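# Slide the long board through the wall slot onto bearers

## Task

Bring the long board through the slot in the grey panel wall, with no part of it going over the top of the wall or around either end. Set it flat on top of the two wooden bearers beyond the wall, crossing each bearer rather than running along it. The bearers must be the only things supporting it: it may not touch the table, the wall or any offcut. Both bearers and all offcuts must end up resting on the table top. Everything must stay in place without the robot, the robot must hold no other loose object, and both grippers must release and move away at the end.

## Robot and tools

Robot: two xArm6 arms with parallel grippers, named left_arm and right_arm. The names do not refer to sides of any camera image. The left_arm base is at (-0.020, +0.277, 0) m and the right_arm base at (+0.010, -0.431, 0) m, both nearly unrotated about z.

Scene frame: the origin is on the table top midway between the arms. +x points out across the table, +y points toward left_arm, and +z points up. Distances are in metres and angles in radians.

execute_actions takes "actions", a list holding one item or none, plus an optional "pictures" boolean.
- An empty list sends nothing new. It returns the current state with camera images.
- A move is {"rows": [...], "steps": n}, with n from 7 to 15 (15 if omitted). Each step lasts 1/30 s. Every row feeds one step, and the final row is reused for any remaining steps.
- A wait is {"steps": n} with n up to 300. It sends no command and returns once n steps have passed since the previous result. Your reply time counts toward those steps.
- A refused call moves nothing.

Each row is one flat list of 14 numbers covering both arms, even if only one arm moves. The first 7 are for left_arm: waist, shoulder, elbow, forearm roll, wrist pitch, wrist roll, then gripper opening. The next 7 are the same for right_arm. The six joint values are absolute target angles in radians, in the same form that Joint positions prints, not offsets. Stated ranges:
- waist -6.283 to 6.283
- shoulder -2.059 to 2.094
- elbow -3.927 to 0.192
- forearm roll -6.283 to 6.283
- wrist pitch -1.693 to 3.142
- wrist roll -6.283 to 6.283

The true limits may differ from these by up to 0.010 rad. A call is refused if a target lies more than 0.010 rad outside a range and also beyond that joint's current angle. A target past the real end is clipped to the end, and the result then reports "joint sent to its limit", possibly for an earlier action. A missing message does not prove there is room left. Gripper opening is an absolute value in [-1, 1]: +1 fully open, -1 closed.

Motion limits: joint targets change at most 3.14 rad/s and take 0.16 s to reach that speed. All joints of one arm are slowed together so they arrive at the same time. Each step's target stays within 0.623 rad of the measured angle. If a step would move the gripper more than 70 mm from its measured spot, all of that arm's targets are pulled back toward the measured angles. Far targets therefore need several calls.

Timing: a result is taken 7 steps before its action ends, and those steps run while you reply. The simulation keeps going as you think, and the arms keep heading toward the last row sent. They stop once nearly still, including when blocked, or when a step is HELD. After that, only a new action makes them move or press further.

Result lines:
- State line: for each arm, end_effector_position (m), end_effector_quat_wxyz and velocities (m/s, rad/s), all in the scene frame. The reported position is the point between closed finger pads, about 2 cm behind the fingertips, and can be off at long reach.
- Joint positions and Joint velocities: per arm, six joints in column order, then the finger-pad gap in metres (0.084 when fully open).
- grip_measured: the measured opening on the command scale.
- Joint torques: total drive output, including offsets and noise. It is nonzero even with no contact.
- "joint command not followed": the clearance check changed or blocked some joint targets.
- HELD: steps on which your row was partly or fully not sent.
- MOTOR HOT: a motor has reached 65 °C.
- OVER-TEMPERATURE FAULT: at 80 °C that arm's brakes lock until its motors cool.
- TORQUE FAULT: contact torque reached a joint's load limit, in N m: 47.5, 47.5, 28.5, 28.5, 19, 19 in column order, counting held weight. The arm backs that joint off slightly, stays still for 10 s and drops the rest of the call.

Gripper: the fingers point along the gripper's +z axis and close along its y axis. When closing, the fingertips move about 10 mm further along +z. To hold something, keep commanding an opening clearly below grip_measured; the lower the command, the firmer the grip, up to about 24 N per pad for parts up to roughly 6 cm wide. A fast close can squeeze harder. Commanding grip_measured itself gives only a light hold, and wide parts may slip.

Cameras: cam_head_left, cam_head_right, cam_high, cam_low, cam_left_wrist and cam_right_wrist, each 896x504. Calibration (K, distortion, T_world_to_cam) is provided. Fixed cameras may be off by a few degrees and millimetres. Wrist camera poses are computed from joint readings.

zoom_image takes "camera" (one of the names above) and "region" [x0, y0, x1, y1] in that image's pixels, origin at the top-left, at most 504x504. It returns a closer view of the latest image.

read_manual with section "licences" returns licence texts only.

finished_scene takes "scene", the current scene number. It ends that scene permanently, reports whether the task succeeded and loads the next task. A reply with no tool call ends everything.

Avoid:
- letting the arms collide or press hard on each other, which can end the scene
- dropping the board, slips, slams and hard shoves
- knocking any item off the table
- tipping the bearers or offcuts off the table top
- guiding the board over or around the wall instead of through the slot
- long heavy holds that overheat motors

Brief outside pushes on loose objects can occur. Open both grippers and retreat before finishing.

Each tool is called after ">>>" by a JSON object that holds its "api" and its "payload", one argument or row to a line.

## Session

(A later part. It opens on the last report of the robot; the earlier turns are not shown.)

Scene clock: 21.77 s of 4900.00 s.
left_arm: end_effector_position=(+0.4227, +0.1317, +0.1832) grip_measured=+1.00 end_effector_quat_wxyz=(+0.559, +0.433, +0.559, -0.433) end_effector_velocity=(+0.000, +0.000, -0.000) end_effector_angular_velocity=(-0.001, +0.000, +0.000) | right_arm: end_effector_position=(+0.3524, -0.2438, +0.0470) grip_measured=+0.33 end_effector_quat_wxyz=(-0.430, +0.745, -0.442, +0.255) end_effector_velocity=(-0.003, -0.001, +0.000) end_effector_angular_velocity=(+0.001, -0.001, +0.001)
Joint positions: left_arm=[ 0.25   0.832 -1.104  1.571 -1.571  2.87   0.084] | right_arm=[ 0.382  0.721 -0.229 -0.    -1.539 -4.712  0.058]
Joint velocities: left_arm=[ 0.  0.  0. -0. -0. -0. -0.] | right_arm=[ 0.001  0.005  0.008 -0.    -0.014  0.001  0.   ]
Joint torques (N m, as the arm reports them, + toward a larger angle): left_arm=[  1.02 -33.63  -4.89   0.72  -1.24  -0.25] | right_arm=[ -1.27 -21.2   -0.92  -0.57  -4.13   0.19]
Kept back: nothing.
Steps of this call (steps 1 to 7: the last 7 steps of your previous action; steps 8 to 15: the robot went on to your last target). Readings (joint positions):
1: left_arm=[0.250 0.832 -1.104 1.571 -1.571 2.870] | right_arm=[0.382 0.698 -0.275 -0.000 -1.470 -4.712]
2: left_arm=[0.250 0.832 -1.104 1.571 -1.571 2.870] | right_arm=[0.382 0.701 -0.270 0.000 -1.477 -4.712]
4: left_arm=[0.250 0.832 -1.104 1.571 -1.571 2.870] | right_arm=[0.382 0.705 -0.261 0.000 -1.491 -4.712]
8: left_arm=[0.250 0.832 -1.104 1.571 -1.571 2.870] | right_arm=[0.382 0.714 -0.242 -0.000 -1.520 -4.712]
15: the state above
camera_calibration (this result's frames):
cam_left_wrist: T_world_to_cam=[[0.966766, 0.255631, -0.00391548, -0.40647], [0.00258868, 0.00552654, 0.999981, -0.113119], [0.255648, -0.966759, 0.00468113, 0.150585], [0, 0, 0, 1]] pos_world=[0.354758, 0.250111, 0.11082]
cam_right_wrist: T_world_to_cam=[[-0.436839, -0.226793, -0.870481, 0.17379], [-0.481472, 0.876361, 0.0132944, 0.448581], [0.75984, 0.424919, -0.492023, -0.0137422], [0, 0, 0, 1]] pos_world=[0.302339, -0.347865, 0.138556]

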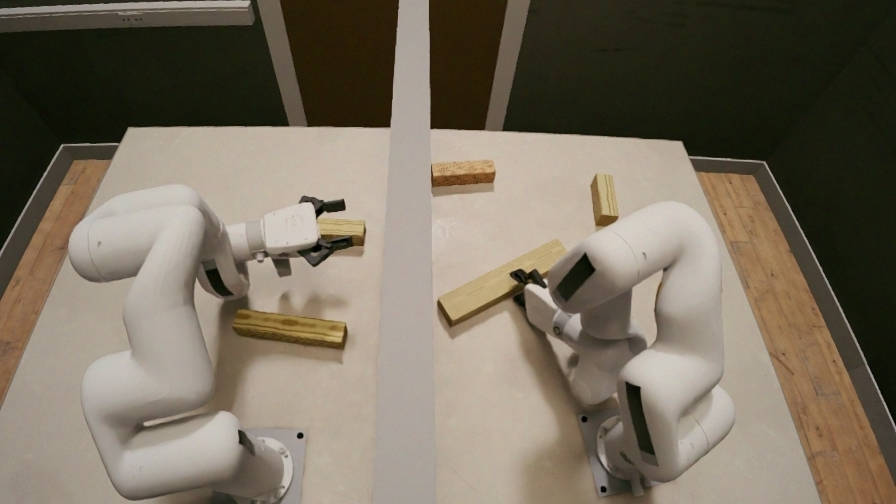

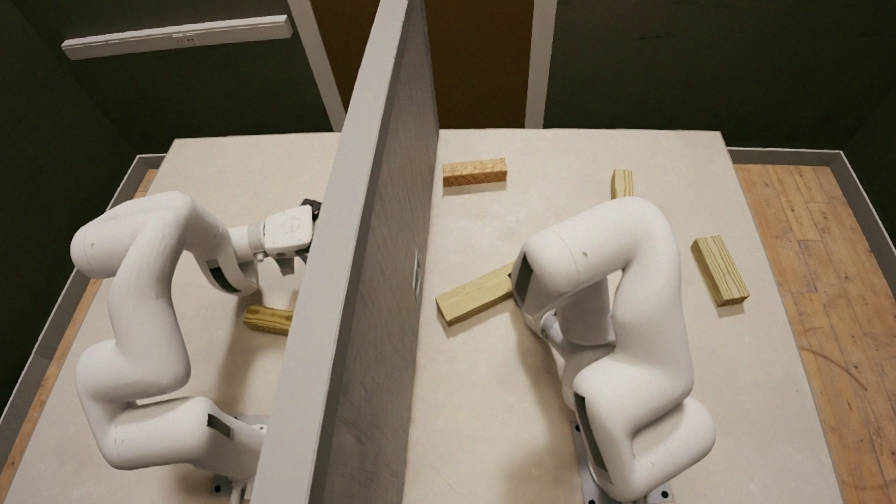

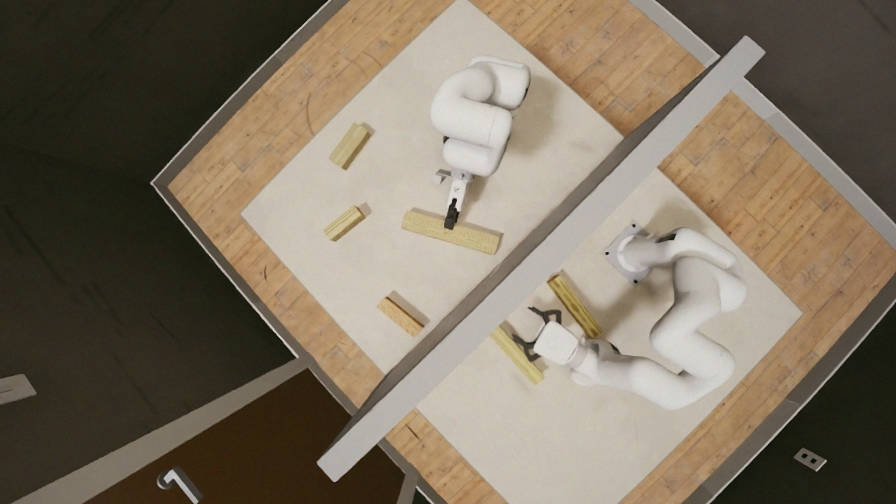

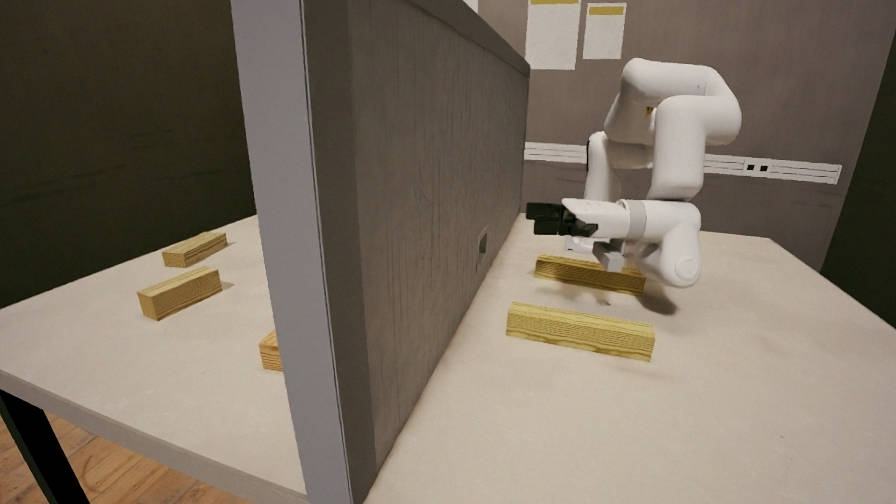

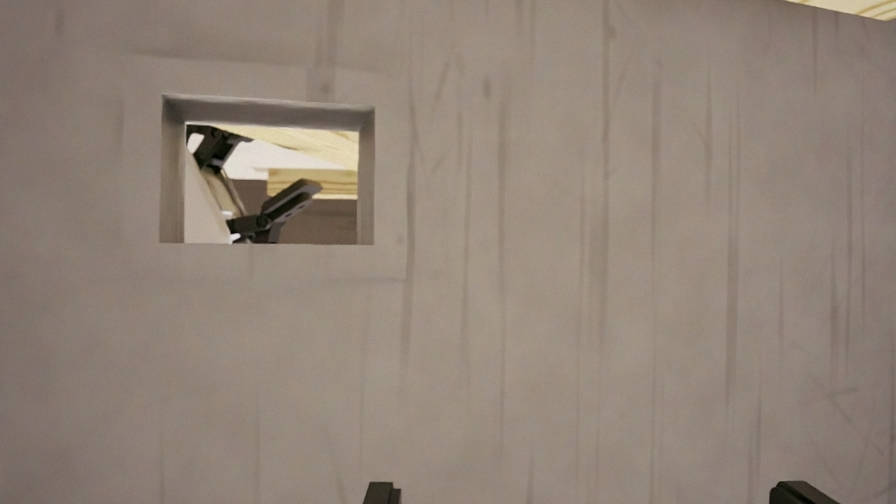

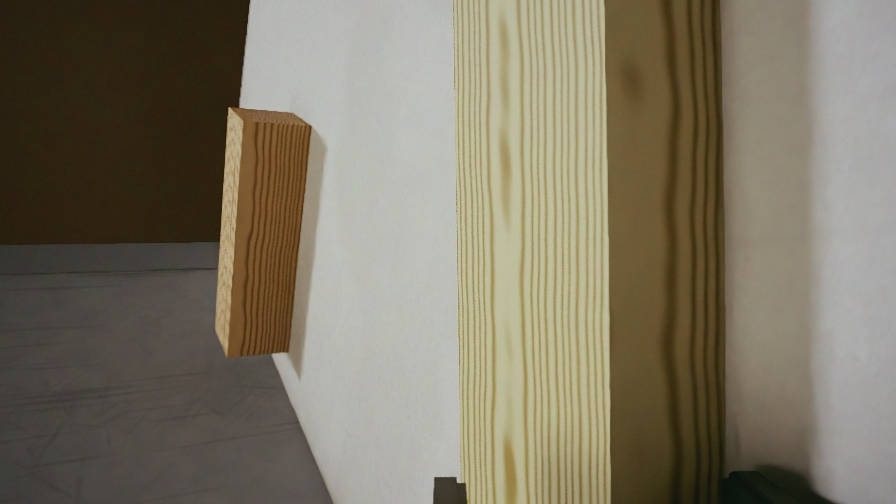

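>>> {"api": "execute_actions", "payload": {
  "actions": [
    {"rows":[[0.25,0.8319,-1.1038,1.571,-1.571,2.87,1,0.382,0.69,-0.216,0,-1.521,-4.712,0.34],[0.25,0.8319,-1.1038,1.571,-1.571,2.87,1,0.382,0.64,-0.197,0,-1.49,-4.712,0.34],[0.25,0.8319,-1.1038,1.571,-1.571,2.87,1,0.382,0.58,-0.174,0,-1.453,-4.712,0.34],[0.25,0.8319,-1.1038,1.571,-1.571,2.87,1,0.382,0.52,-0.15,0,-1.416,-4.712,0.34],[0.25,0.8319,-1.1038,1.571,-1.571,2.87,1,0.382,0.45,-0.124,0,-1.373,-4.712,0.34],[0.25,0.8319,-1.1038,1.571,-1.571,2.87,1,0.382,0.3867,-0.0996,0,-1.334,-4.712,0.34],[0.25,0.8319,-1.1038,1.571,-1.571,2.87,1,0.382,0.33,-0.108,0,-1.24,-4.712,0.34],[0.25,0.8319,-1.1038,1.571,-1.571,2.87,1,0.382,0.275,-0.117,0,-1.14,-4.712,0.34],[0.25,0.8319,-1.1038,1.571,-1.571,2.87,1,0.382,0.22,-0.126,0,-1.04,-4.712,0.34],[0.25,0.8319,-1.1038,1.571,-1.571,2.87,1,0.382,0.165,-0.135,0,-0.94,-4.712,0.34],[0.25,0.8319,-1.1038,1.571,-1.571,2.87,1,0.382,0.1147,-0.1443,0,-0.843,-4.712,0.34],[0.25,0.8319,-1.1038,1.571,-1.571,2.87,1,0.382,0.06,-0.146,0,-0.75,-4.712,0.34],[0.25,0.8319,-1.1038,1.571,-1.571,2.87,1,0.382,0.005,-0.149,0,-0.66,-4.712,0.34],[0.25,0.8319,-1.1038,1.571,-1.571,2.87,1,0.382,-0.05,-0.153,0,-0.57,-4.712,0.34],[0.25,0.8319,-1.1038,1.571,-1.571,2.87,1,0.382,-0.10,-0.158,0,-0.48,-4.712,0.34]],"steps":15}
  ]
}}

>>> {"api": "execute_actions", "payload": {
  "actions": [
    {"rows":[[0.25,0.8319,-1.1038,1.571,-1.571,2.87,1,0.382,-0.1455,-0.1645,0,-0.388,-4.712,1],[0.25,0.8319,-1.1038,1.571,-1.571,2.87,1,0.382,-0.175,-0.19,0,-0.29,-4.712,1],[0.25,0.8319,-1.1038,1.571,-1.571,2.87,1,0.382,-0.20,-0.215,0,-0.19,-4.712,1],[0.25,0.8319,-1.1038,1.571,-1.571,2.87,1,0.382,-0.225,-0.245,0,-0.09,-4.712,1],[0.25,0.8319,-1.1038,1.571,-1.571,2.87,1,0.382,-0.245,-0.275,0,0.01,-4.712,1],[0.25,0.8319,-1.1038,1.571,-1.571,2.87,1,0.382,-0.262,-0.31,0,0.11,-4.712,1],[0.25,0.8319,-1.1038,1.571,-1.571,2.87,1,0.382,-0.273,-0.34,0,0.21,-4.712,1],[0.25,0.8319,-1.1038,1.571,-1.571,2.87,1,0.382,-0.2797,-0.3736,0,0.304,-4.712,1],[0.25,0.8319,-1.1038,1.571,-1.571,2.87,1,0.379,-0.25,-0.44,0,0.39,-4.715,1],[0.25,0.8319,-1.1038,1.571,-1.571,2.87,1,0.375,-0.21,-0.51,0,0.47,-4.719,1],[0.25,0.8319,-1.1038,1.571,-1.571,2.87,1,0.371,-0.16,-0.58,0,0.55,-4.723,1],[0.25,0.8319,-1.1038,1.571,-1.571,2.87,1,0.367,-0.11,-0.65,0,0.63,-4.727,1],[0.25,0.8319,-1.1038,1.571,-1.571,2.87,1,0.364,-0.06,-0.72,0,0.70,-4.73,1],[0.25,0.8319,-1.1038,1.571,-1.571,2.87,1,0.361,-0.02,-0.78,0,0.765,-4.733,1],[0.25,0.8319,-1.1038,1.571,-1.571,2.87,1,0.359,0.0062,-0.8175,0,0.8113,-4.735,1]],"steps":15}
  ]
}}

>>> {"api": "execute_actions", "payload": {
  "actions": [
    {"steps":22}
  ],
  "pictures": true
}}

Scene clock: 23.93 s of 4900.00 s.
left_arm: end_effector_position=(+0.4227, +0.1317, +0.1832) grip_measured=+1.00 end_effector_quat_wxyz=(+0.559, +0.433, +0.559, -0.433) end_effector_velocity=(+0.000, -0.000, -0.000) end_effector_angular_velocity=(+0.002, +0.001, +0.000) | right_arm: end_effector_position=(+0.3543, -0.2428, +0.0755) grip_measured=+0.33 end_effector_quat_wxyz=(-0.429, +0.746, -0.442, +0.254) end_effector_velocity=(+0.018, +0.010, +0.208) end_effector_angular_velocity=(-0.034, +0.067, -0.001)
Joint positions: left_arm=[ 0.25   0.832 -1.104  1.571 -1.571  2.87   0.084] | right_arm=[ 0.382  0.543 -0.161  0.    -1.426 -4.712  0.058]
Joint velocities: left_arm=[-0.    -0.    -0.     0.     0.002 -0.001  0.   ] | right_arm=[ 0.001 -1.463  0.478  0.001  1.06   0.003  0.   ]
Joint torques (N m, as the arm reports them, + toward a larger angle): left_arm=[  1.13 -33.56  -4.87   0.73  -1.27  -0.24] | right_arm=[ -1.24 -24.03  -2.61  -0.43  -2.66   0.21]
Steps of this call (steps 1 to 15: the robot went on to your last target; steps 16 to 57: nothing new was sent; steps 58 to 65: the first 8 steps of this action). Readings (joint positions):
58: left_arm=[0.250 0.832 -1.104 1.571 -1.571 2.870] | right_arm=[0.382 0.721 -0.228 -0.000 -1.540 -4.712]
59: left_arm=[0.250 0.832 -1.104 1.571 -1.571 2.870] | right_arm=[0.382 0.718 -0.227 -0.000 -1.537 -4.712]
61: left_arm=[0.250 0.832 -1.104 1.571 -1.571 2.870] | right_arm=[0.382 0.691 -0.216 -0.000 -1.519 -4.712]
65: the state above

Scene clock: 24.43 s of 4900.00 s.
left_arm: end_effector_position=(+0.4227, +0.1317, +0.1832) grip_measured=+1.00 end_effector_quat_wxyz=(+0.559, +0.433, +0.559, -0.433) end_effector_velocity=(+0.000, +0.000, +0.000) end_effector_angular_velocity=(-0.000, -0.000, +0.000) | right_arm: end_effector_position=(+0.3726, -0.2328, +0.1062) grip_measured=+0.99 end_effector_quat_wxyz=(-0.269, +0.817, -0.485, +0.159) end_effector_velocity=(+0.018, +0.010, +0.069) end_effector_angular_velocity=(-0.553, +1.010, +0.001)
Joint positions: left_arm=[ 0.25   0.832 -1.104  1.571 -1.571  2.87   0.084] | right_arm=[ 0.382 -0.154 -0.208  0.    -0.273 -4.712  0.083]
Joint velocities: left_arm=[-0.    -0.    -0.    -0.    -0.001 -0.     0.   ] | right_arm=[ 0.    -0.888 -0.676  0.     2.716 -0.002  0.008]
Joint torques (N m, as the arm reports them, + toward a larger angle): left_arm=[  1.08 -33.61  -4.96   0.81  -1.32  -0.27] | right_arm=[ -1.26 -13.4  -13.9   -0.67  -4.1    0.16]
Steps of this call (steps 1 to 7: the last 7 steps of your previous action; steps 8 to 15: the first 8 steps of this action). Readings (joint positions):
8: left_arm=[0.250 0.832 -1.104 1.571 -1.571 2.870] | right_arm=[0.382 0.145 -0.137 -0.000 -0.895 -4.712]
9: left_arm=[0.250 0.832 -1.104 1.571 -1.571 2.870] | right_arm=[0.382 0.095 -0.142 -0.000 -0.810 -4.712]
11: left_arm=[0.250 0.832 -1.104 1.571 -1.571 2.870] | right_arm=[0.382 -0.003 -0.153 -0.000 -0.635 -4.712]
15: the state above

Scene clock: 25.17 s of 4900.00 s.
left_arm: end_effector_position=(+0.4227, +0.1317, +0.1832) grip_measured=+1.00 end_effector_quat_wxyz=(+0.559, +0.433, +0.559, -0.433) end_effector_velocity=(-0.000, +0.000, +0.000) end_effector_angular_velocity=(-0.001, -0.000, -0.000) | right_arm: end_effector_position=(+0.3941, -0.2323, +0.1200) grip_measured=+1.00 end_effector_quat_wxyz=(-0.000, +0.860, -0.510, +0.000) end_effector_velocity=(+0.001, +0.000, +0.001) end_effector_angular_velocity=(-0.003, +0.006, +0.002)
Joint positions: left_arm=[ 0.25   0.832 -1.104  1.571 -1.571  2.87   0.084] | right_arm=[ 0.359  0.005 -0.816  0.     0.81  -4.735  0.084]
Joint velocities: left_arm=[ 0.    -0.     0.     0.    -0.001 -0.     0.   ] | right_arm=[-0.     0.006 -0.011 -0.     0.012 -0.002  0.   ]
Joint torques (N m, as the arm reports them, + toward a larger angle): left_arm=[  1.3  -33.53  -4.85   0.76  -1.36  -0.21] | right_arm=[ -1.33 -25.31 -14.63  -0.76  -2.83   0.25]
Kept back: nothing.
Steps of this call (steps 1 to 7: the last 7 steps of your previous action; steps 8 to 22: the robot went on to your last target). Readings (joint positions):
1: left_arm=[0.250 0.832 -1.104 1.571 -1.571 2.870] | right_arm=[0.382 -0.182 -0.233 0.000 -0.183 -4.712]
2: left_arm=[0.250 0.832 -1.104 1.571 -1.571 2.870] | right_arm=[0.382 -0.205 -0.262 0.000 -0.092 -4.712]
4: left_arm=[0.250 0.832 -1.104 1.571 -1.571 2.870] | right_arm=[0.382 -0.229 -0.334 0.000 0.090 -4.712]
8: left_arm=[0.250 0.832 -1.104 1.571 -1.571 2.870] | right_arm=[0.375 -0.192 -0.548 -0.000 0.448 -4.720]
22: the state above
camera_calibration (this result's frames):
cam_left_wrist: T_world_to_cam=[[0.966766, 0.255632, -0.00391603, -0.40647], [0.00258916, 0.00552688, 0.999981, -0.113119], [0.255649, -0.966758, 0.00468133, 0.150585], [0, 0, 0, 1]] pos_world=[0.354758, 0.250111, 0.11082]
cam_right_wrist: T_world_to_cam=[[-0.882326, -0.470543, -0.00945783, 0.273829], [-0.470617, 0.882299, 0.00825666, 0.455287], [0.00445951, 0.0117361, -0.999921, 0.248239], [0, 0, 0, 1]] pos_world=[0.454766, -0.275764, 0.247051]

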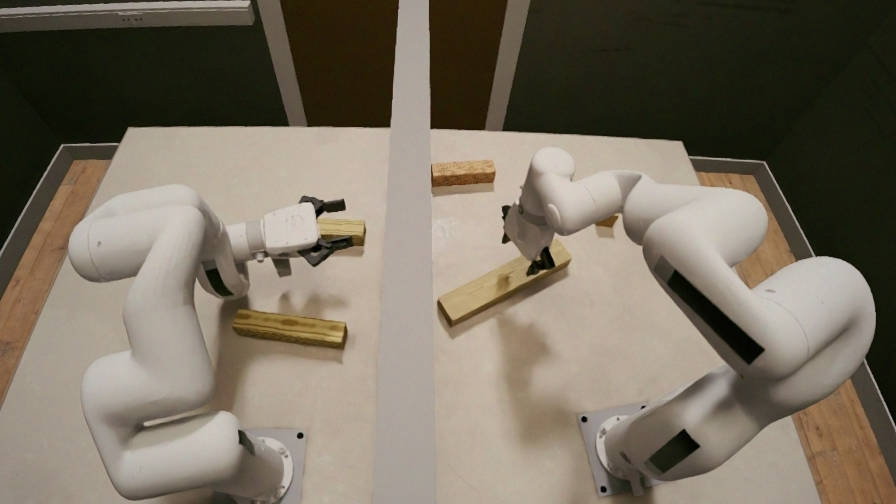

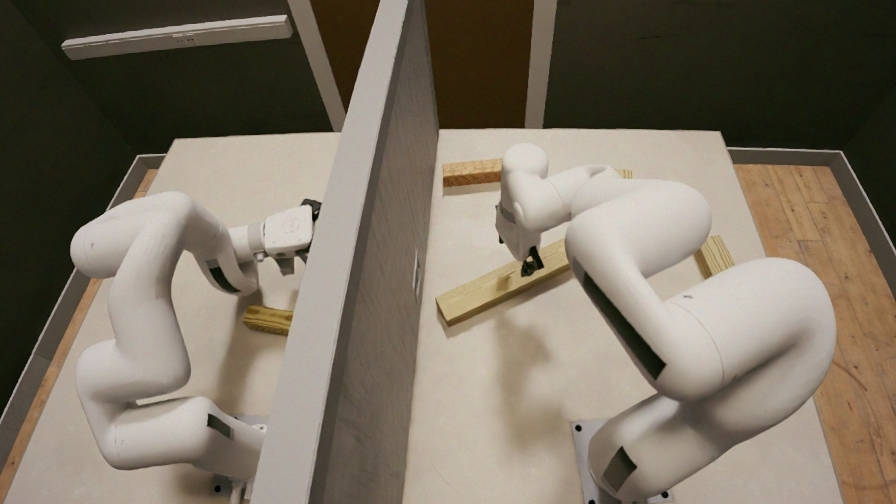

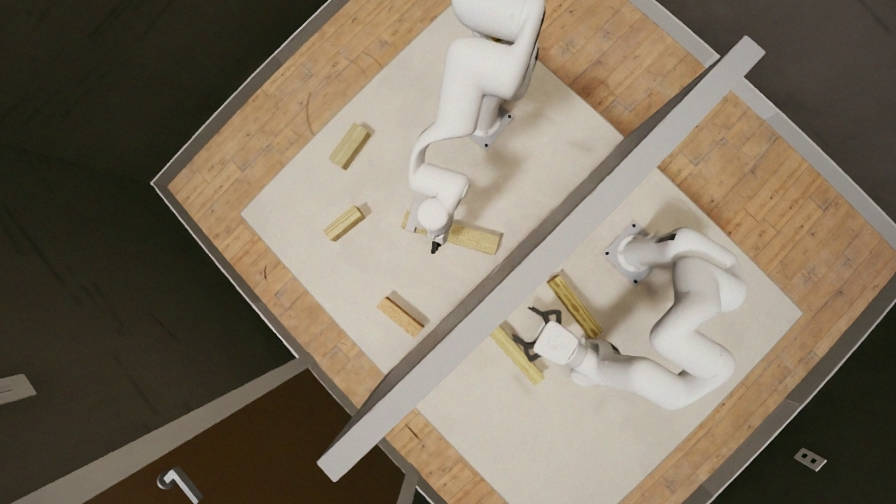

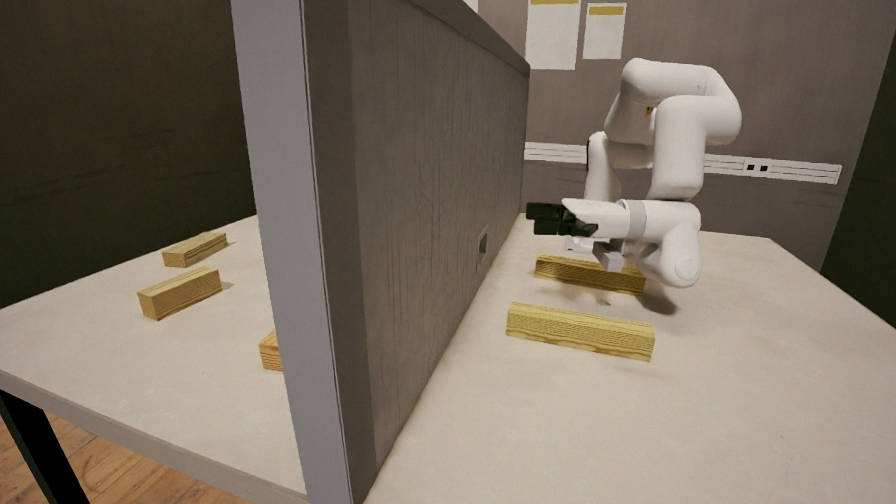

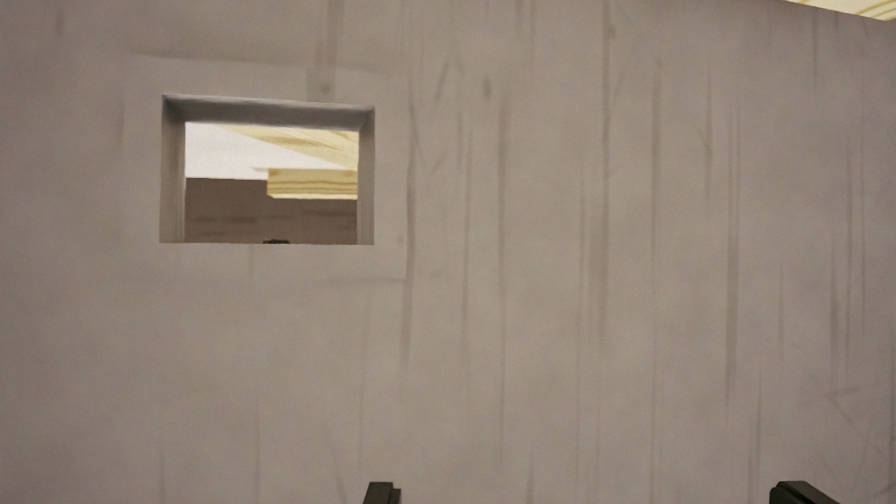

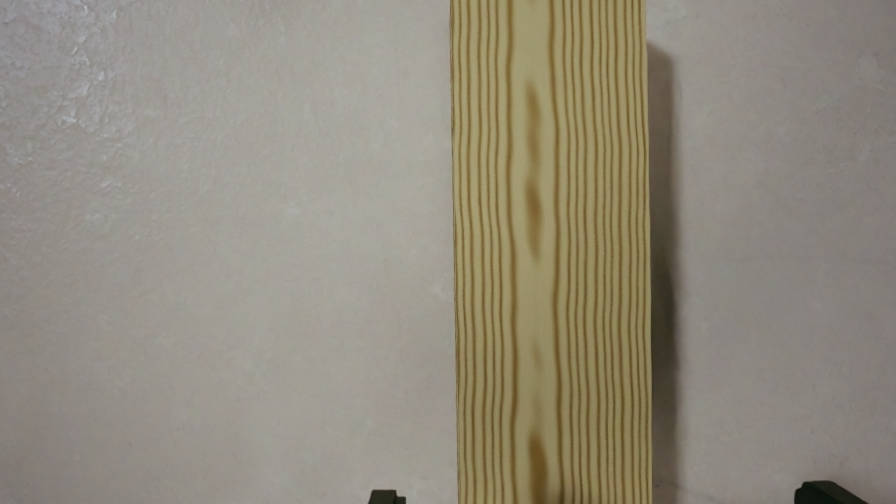

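>>> {"api": "execute_actions", "payload": {
  "actions": [
    {"rows":[[0.25,0.8319,-1.1038,1.571,-1.571,2.87,1,0.359,0.02,-0.811,0,0.791,-4.735,1],[0.25,0.8319,-1.1038,1.571,-1.571,2.87,1,0.359,0.04,-0.802,0,0.762,-4.735,1],[0.25,0.8319,-1.1038,1.571,-1.571,2.87,1,0.359,0.064,-0.792,0,0.728,-4.735,1],[0.25,0.8319,-1.1038,1.571,-1.571,2.87,1,0.359,0.088,-0.783,0,0.695,-4.735,1],[0.25,0.8319,-1.1038,1.571,-1.571,2.87,1,0.359,0.1124,-0.7756,0,0.6632,-4.735,1],[0.25,0.8319,-1.1038,1.571,-1.571,2.87,1,0.359,0.137,-0.770,0,0.633,-4.735,1],[0.25,0.8319,-1.1038,1.571,-1.571,2.87,1,0.359,0.16,-0.766,0,0.606,-4.735,1],[0.25,0.8319,-1.1038,1.571,-1.571,2.87,1,0.359,0.182,-0.763,0,0.581,-4.735,1],[0.25,0.8319,-1.1038,1.571,-1.571,2.87,1,0.359,0.20,-0.7615,0,0.5615,-4.735,1],[0.25,0.8319,-1.1038,1.571,-1.571,2.87,1,0.359,0.215,-0.7607,0,0.5457,-4.735,1],[0.25,0.8319,-1.1038,1.571,-1.571,2.87,1,0.359,0.225,-0.7603,0,0.5353,-4.735,1],[0.25,0.8319,-1.1038,1.571,-1.571,2.87,1,0.359,0.23,-0.7602,0,0.5302,-4.735,1]],"steps":15}
  ]
}}

>>> {"api": "execute_actions", "payload": {
  "actions": [
    {"rows":[[0.25,0.8319,-1.1038,1.571,-1.571,2.87,1,0.359,0.23,-0.7602,0,0.5302,-4.735,1],[0.25,0.8319,-1.1038,1.571,-1.571,2.87,1,0.359,0.23,-0.7602,0,0.5302,-4.735,1],[0.25,0.8319,-1.1038,1.571,-1.571,2.87,1,0.359,0.23,-0.7602,0,0.5302,-4.735,1],[0.25,0.8319,-1.1038,1.571,-1.571,2.87,1,0.359,0.23,-0.7602,0,0.5302,-4.735,0.7],[0.25,0.8319,-1.1038,1.571,-1.571,2.87,1,0.359,0.23,-0.7602,0,0.5302,-4.735,0.55],[0.25,0.8319,-1.1038,1.571,-1.571,2.87,1,0.359,0.23,-0.7602,0,0.5302,-4.735,0.55],[0.25,0.8319,-1.1038,1.571,-1.571,2.87,1,0.359,0.23,-0.7602,0,0.5302,-4.735,0.55],[0.25,0.8319,-1.1038,1.571,-1.571,2.87,1,0.359,0.23,-0.7602,0,0.5302,-4.735,0.5],[0.25,0.8319,-1.1038,1.571,-1.571,2.87,1,0.359,0.23,-0.7602,0,0.5302,-4.735,0.4],[0.25,0.8319,-1.1038,1.571,-1.571,2.87,1,0.359,0.23,-0.7602,0,0.5302,-4.735,0.2],[0.25,0.8319,-1.1038,1.571,-1.571,2.87,1,0.359,0.23,-0.7602,0,0.5302,-4.735,0],[0.25,0.8319,-1.1038,1.571,-1.571,2.87,1,0.359,0.23,-0.7602,0,0.5302,-4.735,-0.5],[0.25,0.8319,-1.1038,1.571,-1.571,2.87,1,0.359,0.23,-0.7602,0,0.5302,-4.735,-1]],"steps":15}
  ]
}}

>>> {"api": "execute_actions", "payload": {
  "actions": [
    {"steps":12}
  ]
}}

Scene clock: 26.53 s of 4900.00 s.
left_arm: end_effector_position=(+0.4227, +0.1317, +0.1832) grip_measured=+1.00 end_effector_quat_wxyz=(+0.559, +0.433, +0.559, -0.433) end_effector_velocity=(-0.000, -0.000, -0.000) end_effector_angular_velocity=(-0.000, +0.000, -0.000) | right_arm: end_effector_position=(+0.3953, -0.2317, +0.0830) grip_measured=+1.00 end_effector_quat_wxyz=(-0.000, +0.860, -0.510, +0.000) end_effector_velocity=(-0.017, -0.009, -0.294) end_effector_angular_velocity=(-0.030, +0.058, -0.001)
Joint positions: left_arm=[ 0.25   0.832 -1.104  1.571 -1.571  2.87   0.084] | right_arm=[ 0.359  0.085 -0.787 -0.     0.701 -4.735  0.084]
Joint velocities: left_arm=[-0.  0.  0.  0. -0.  0. -0.] | right_arm=[-0.     0.64   0.214  0.    -0.788  0.    -0.   ]
Joint torques (N m, as the arm reports them, + toward a larger angle): left_arm=[  1.14 -33.47  -4.93   0.7   -1.28  -0.27] | right_arm=[ -1.14 -24.45 -13.83  -0.71  -2.9    0.27]
Steps of this call (steps 1 to 30: the robot went on to your last target; steps 31 to 33: nothing new was sent; steps 34 to 41: the first 8 steps of this action). Readings (joint positions):
34: left_arm=[0.250 0.832 -1.104 1.571 -1.571 2.870] | right_arm=[0.359 0.006 -0.817 -0.000 0.811 -4.735]
35: left_arm=[0.250 0.832 -1.104 1.571 -1.571 2.870] | right_arm=[0.359 0.008 -0.817 -0.000 0.808 -4.735]
37: left_arm=[0.250 0.832 -1.104 1.571 -1.571 2.870] | right_arm=[0.359 0.019 -0.813 -0.000 0.789 -4.735]
41: the state above

Scene clock: 27.03 s of 4900.00 s.
left_arm: end_effector_position=(+0.4227, +0.1317, +0.1832) grip_measured=+1.00 end_effector_quat_wxyz=(+0.559, +0.433, +0.559, -0.433) end_effector_velocity=(-0.000, +0.000, +0.000) end_effector_angular_velocity=(-0.001, +0.001, -0.000) | right_arm: end_effector_position=(+0.3950, -0.2319, +0.0250) grip_measured=+0.59 end_effector_quat_wxyz=(-0.001, +0.860, -0.510, +0.001) end_effector_velocity=(-0.004, -0.002, -0.006) end_effector_angular_velocity=(-0.005, +0.010, +0.001)
Joint positions: left_arm=[ 0.25   0.832 -1.104  1.571 -1.571  2.87   0.084] | right_arm=[ 0.359  0.228 -0.761 -0.     0.531 -4.735  0.069]
Joint velocities: left_arm=[-0.     0.     0.    -0.    -0.    -0.001  0.   ] | right_arm=[-0.     0.008  0.008 -0.    -0.004 -0.001 -0.055]
Joint torques (N m, as the arm reports them, + toward a larger angle): left_arm=[  0.87 -33.65  -5.     0.78  -1.35  -0.21] | right_arm=[ -1.38 -27.9  -12.39  -0.8   -2.81   0.25]
Steps of this call (steps 1 to 7: the last 7 steps of your previous action; steps 8 to 15: the first 8 steps of this action). Readings (joint positions):
8: left_arm=[0.250 0.832 -1.104 1.571 -1.571 2.870] | right_arm=[0.359 0.220 -0.760 0.000 0.545 -4.735]
9: left_arm=[0.250 0.832 -1.104 1.571 -1.571 2.870] | right_arm=[0.359 0.224 -0.760 0.000 0.540 -4.735]
11: left_arm=[0.250 0.832 -1.104 1.571 -1.571 2.870] | right_arm=[0.359 0.227 -0.761 -0.000 0.534 -4.735]
15: the state above

Scene clock: 27.43 s of 4900.00 s.
left_arm: end_effector_position=(+0.4227, +0.1317, +0.1832) grip_measured=+1.00 end_effector_quat_wxyz=(+0.559, +0.433, +0.559, -0.433) end_effector_velocity=(+0.000, +0.000, +0.000) end_effector_angular_velocity=(-0.000, -0.000, +0.000) | right_arm: end_effector_position=(+0.3947, -0.2320, +0.0245) grip_measured=+0.43 end_effector_quat_wxyz=(-0.000, +0.860, -0.510, +0.000) end_effector_velocity=(-0.000, -0.001, -0.000) end_effector_angular_velocity=(-0.001, +0.001, -0.002)
Joint positions: left_arm=[ 0.25   0.832 -1.104  1.571 -1.571  2.87   0.084] | right_arm=[ 0.359  0.229 -0.761 -0.     0.53  -4.735  0.062]
Joint velocities: left_arm=[ 0.  0.  0. -0. -0.  0.  0.] | right_arm=[-0.001  0.001  0.001  0.    -0.     0.001  0.   ]
Joint torques (N m, as the arm reports them, + toward a larger angle): left_arm=[  1.21 -33.63  -4.91   0.68  -1.37  -0.21] | right_arm=[ -1.36 -25.38 -12.05  -0.71  -3.15   0.26]
Kept back: nothing.
Steps of this call (steps 1 to 7: the last 7 steps of your previous action; steps 8 to 12: the robot went on to your last target). Readings (joint positions):
1: left_arm=[0.250 0.832 -1.104 1.571 -1.571 2.870] | right_arm=[0.359 0.229 -0.761 -0.000 0.531 -4.735]
2: left_arm=[0.250 0.832 -1.104 1.571 -1.571 2.870] | right_arm=[0.359 0.229 -0.760 -0.000 0.531 -4.735]
4: left_arm=[0.250 0.832 -1.104 1.571 -1.571 2.870] | right_arm=[0.359 0.229 -0.761 -0.000 0.530 -4.735]
8: left_arm=[0.250 0.832 -1.104 1.571 -1.571 2.870] | right_arm=[0.359 0.229 -0.761 -0.000 0.530 -4.735]
12: the state above

>>> {"api": "execute_actions", "payload": {
  "actions": [
    {"rows":[[0.25,0.8319,-1.1038,1.571,-1.571,2.87,1,0.359,0.22,-0.7605,0,0.5405,-4.735,-1],[0.25,0.8319,-1.1038,1.571,-1.571,2.87,1,0.359,0.205,-0.761,0,0.556,-4.735,-1],[0.25,0.8319,-1.1038,1.571,-1.571,2.87,1,0.359,0.185,-0.76,0,0.575,-4.735,-1],[0.25,0.8319,-1.1038,1.571,-1.571,2.87,1,0.36,0.16,-0.752,0,0.592,-4.72,-1],[0.25,0.8319,-1.1038,1.571,-1.571,2.87,1,0.362,0.13,-0.74,0,0.61,-4.69,-1],[0.25,0.8319,-1.1038,1.571,-1.571,2.87,1,0.364,0.10,-0.725,0,0.625,-4.65,-1],[0.25,0.8319,-1.1038,1.571,-1.571,2.87,1,0.367,0.07,-0.708,0,0.638,-4.60,-1],[0.25,0.8319,-1.1038,1.571,-1.571,2.87,1,0.37,0.04,-0.69,0,0.65,-4.54,-1],[0.25,0.8319,-1.1038,1.571,-1.571,2.87,1,0.373,0.01,-0.672,0,0.662,-4.48,-1],[0.25,0.8319,-1.1038,1.571,-1.571,2.87,1,0.376,-0.015,-0.657,0,0.672,-4.42,-1],[0.25,0.8319,-1.1038,1.571,-1.571,2.87,1,0.378,-0.038,-0.644,0,0.682,-4.36,-1],[0.25,0.8319,-1.1038,1.571,-1.571,2.87,1,0.38,-0.055,-0.634,0,0.689,-4.31,-1],[0.25,0.8319,-1.1038,1.571,-1.571,2.87,1,0.381,-0.066,-0.628,0,0.694,-4.26,-1],[0.25,0.8319,-1.1038,1.571,-1.571,2.87,1,0.3814,-0.0707,-0.6256,0,0.6963,-4.23,-1],[0.25,0.8319,-1.1038,1.571,-1.571,2.87,1,0.3814,-0.0707,-0.6256,0,0.6963,-4.213,-1]],"steps":15}
  ]
}}

>>> {"api": "execute_actions", "payload": {
  "actions": [
    {"steps":20}
  ],
  "pictures": true
}}

Scene clock: 28.33 s of 4900.00 s.
left_arm: end_effector_position=(+0.4227, +0.1317, +0.1832) grip_measured=+1.00 end_effector_quat_wxyz=(+0.559, +0.433, +0.559, -0.433) end_effector_velocity=(+0.000, -0.000, -0.000) end_effector_angular_velocity=(+0.001, -0.000, -0.000) | right_arm: end_effector_position=(+0.3879, -0.2346, +0.0452) grip_measured=+0.43 end_effector_quat_wxyz=(+0.002, +0.851, -0.525, -0.001) end_effector_velocity=(-0.049, -0.007, +0.195) end_effector_angular_velocity=(+0.042, -0.087, -0.610)
Joint positions: left_arm=[ 0.25   0.832 -1.104  1.571 -1.571  2.87   0.084] | right_arm=[ 0.361  0.157 -0.743 -0.     0.59  -4.697  0.062]
Joint velocities: left_arm=[-0.    -0.    -0.     0.     0.001  0.    -0.   ] | right_arm=[ 0.039 -0.684  0.207 -0.     0.38   0.649  0.   ]
Joint torques (N m, as the arm reports them, + toward a larger angle): left_arm=[  0.88 -33.69  -4.69   0.75  -1.27  -0.31] | right_arm=[ -0.92 -31.18 -12.64  -0.65  -3.15   1.09]
Steps of this call (steps 1 to 15: the robot went on to your last target; steps 16 to 19: nothing new was sent; steps 20 to 27: the first 8 steps of this action). Readings (joint positions):
20: left_arm=[0.250 0.832 -1.104 1.571 -1.571 2.870] | right_arm=[0.359 0.229 -0.760 0.000 0.530 -4.735]
21: left_arm=[0.250 0.832 -1.104 1.571 -1.571 2.870] | right_arm=[0.359 0.229 -0.760 0.000 0.531 -4.735]
23: left_arm=[0.250 0.832 -1.104 1.571 -1.571 2.870] | right_arm=[0.359 0.221 -0.758 0.000 0.543 -4.735]
27: the state above

Scene clock: 29.00 s of 4900.00 s.
left_arm: end_effector_position=(+0.4227, +0.1317, +0.1832) grip_measured=+1.00 end_effector_quat_wxyz=(+0.559, +0.433, +0.559, -0.433) end_effector_velocity=(-0.000, -0.000, -0.001) end_effector_angular_velocity=(+0.002, +0.001, -0.000) | right_arm: end_effector_position=(+0.3507, -0.2451, +0.0897) grip_measured=+0.43 end_effector_quat_wxyz=(-0.000, -0.708, +0.707, +0.000) end_effector_velocity=(+0.000, -0.000, +0.002) end_effector_angular_velocity=(+0.002, -0.004, -0.012)
Joint positions: left_arm=[ 0.25   0.832 -1.104  1.571 -1.571  2.87   0.084] | right_arm=[ 0.381 -0.07  -0.626 -0.     0.696 -4.214  0.062]
Joint velocities: left_arm=[-0.     0.    -0.     0.001  0.002  0.     0.   ] | right_arm=[-0.001 -0.007  0.001  0.     0.001  0.011 -0.   ]
Joint torques (N m, as the arm reports them, + toward a larger angle): left_arm=[  1.12 -33.69  -4.8    0.74  -1.32  -0.19] | right_arm=[ -1.25 -24.07 -15.14  -0.78  -3.26  -0.07]
Kept back: nothing.
Steps of this call (steps 1 to 7: the last 7 steps of your previous action; steps 8 to 20: the robot went on to your last target). Readings (joint positions):
1: left_arm=[0.250 0.832 -1.104 1.571 -1.571 2.870] | right_arm=[0.363 0.134 -0.735 -0.000 0.603 -4.672]
2: left_arm=[0.250 0.832 -1.104 1.571 -1.571 2.870] | right_arm=[0.364 0.109 -0.725 -0.000 0.615 -4.640]
4: left_arm=[0.250 0.832 -1.104 1.571 -1.571 2.870] | right_arm=[0.369 0.059 -0.699 -0.000 0.638 -4.559]
8: left_arm=[0.250 0.832 -1.104 1.571 -1.571 2.870] | right_arm=[0.377 -0.026 -0.650 0.000 0.676 -4.366]
20: the state above
camera_calibration (this result's frames):
cam_left_wrist: T_world_to_cam=[[0.966766, 0.255632, -0.00391566, -0.40647], [0.00258881, 0.00552676, 0.999981, -0.113119], [0.255649, -0.966758, 0.0046813, 0.150585], [0, 0, 0, 1]] pos_world=[0.354758, 0.250111, 0.11082]
cam_right_wrist: T_world_to_cam=[[-0.999927, 0.00881134, -0.0083029, 0.38781], [0.00874586, 0.999931, 0.00788938, 0.307142], [0.00837184, 0.00781618, -0.999934, 0.215962], [0, 0, 0, 1]] pos_world=[0.383288, -0.312226, 0.216745]

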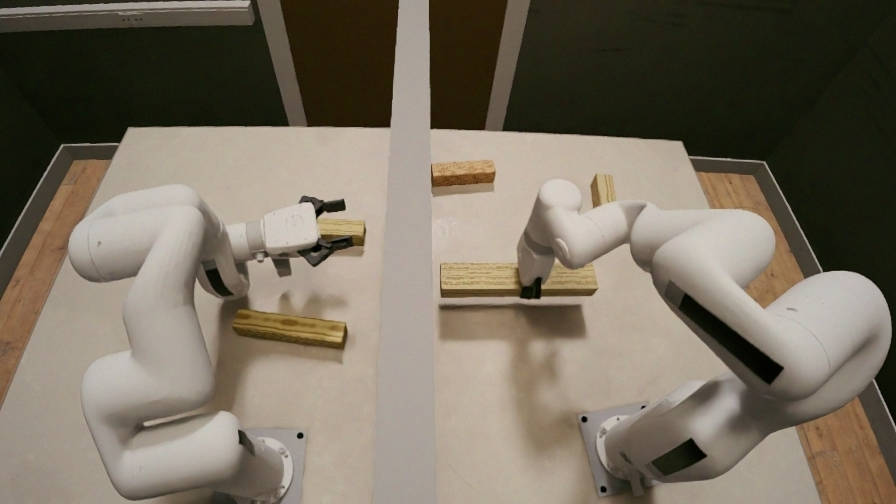

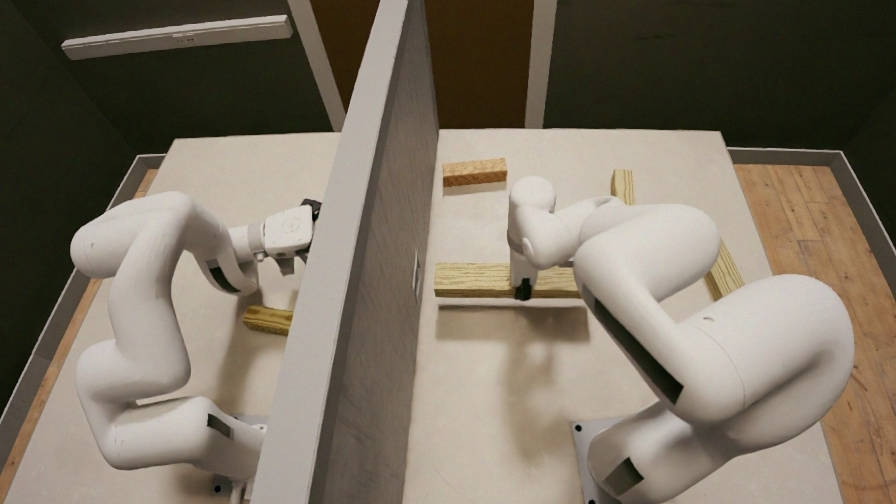

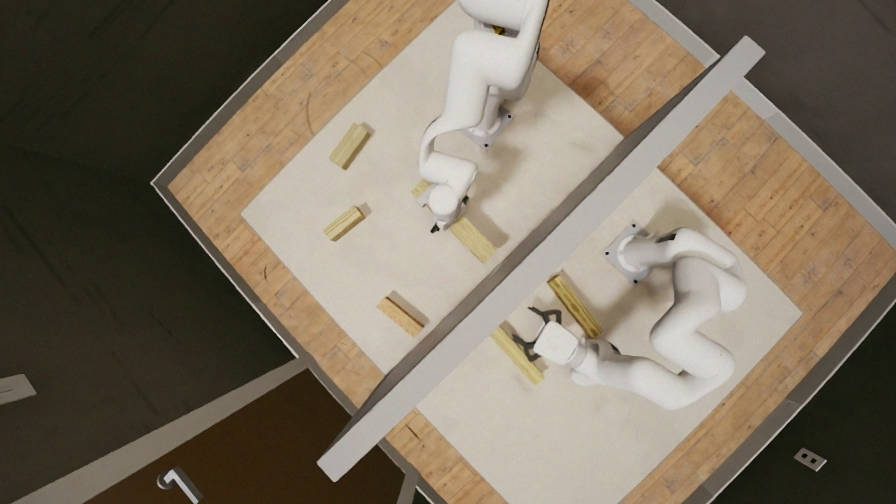

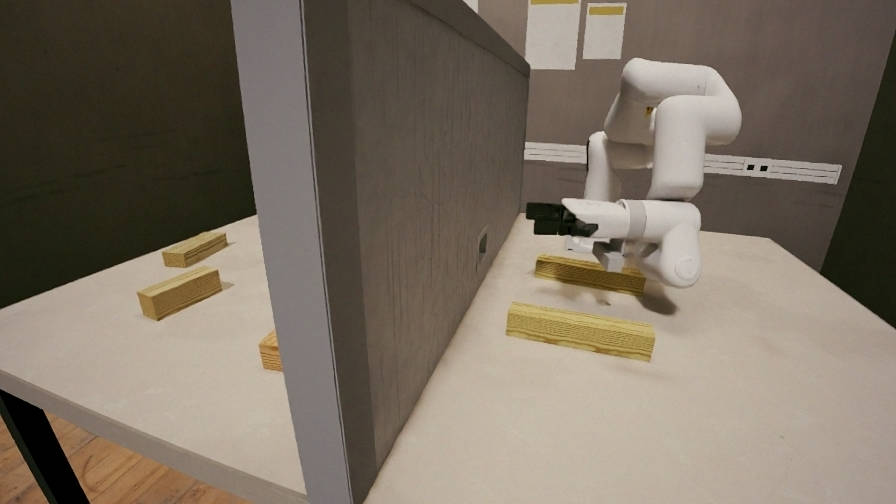

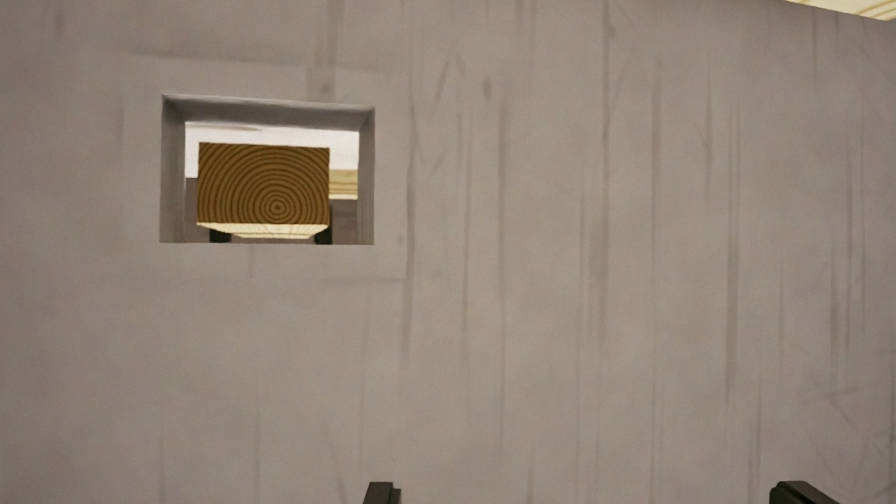

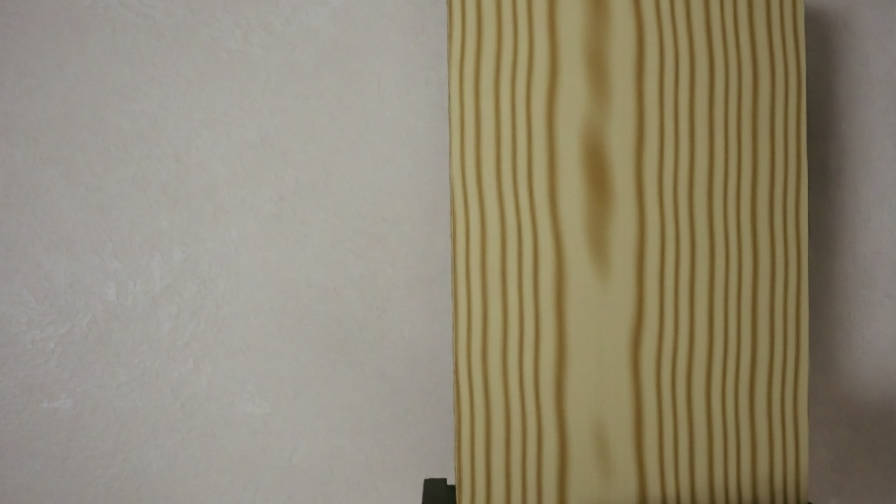

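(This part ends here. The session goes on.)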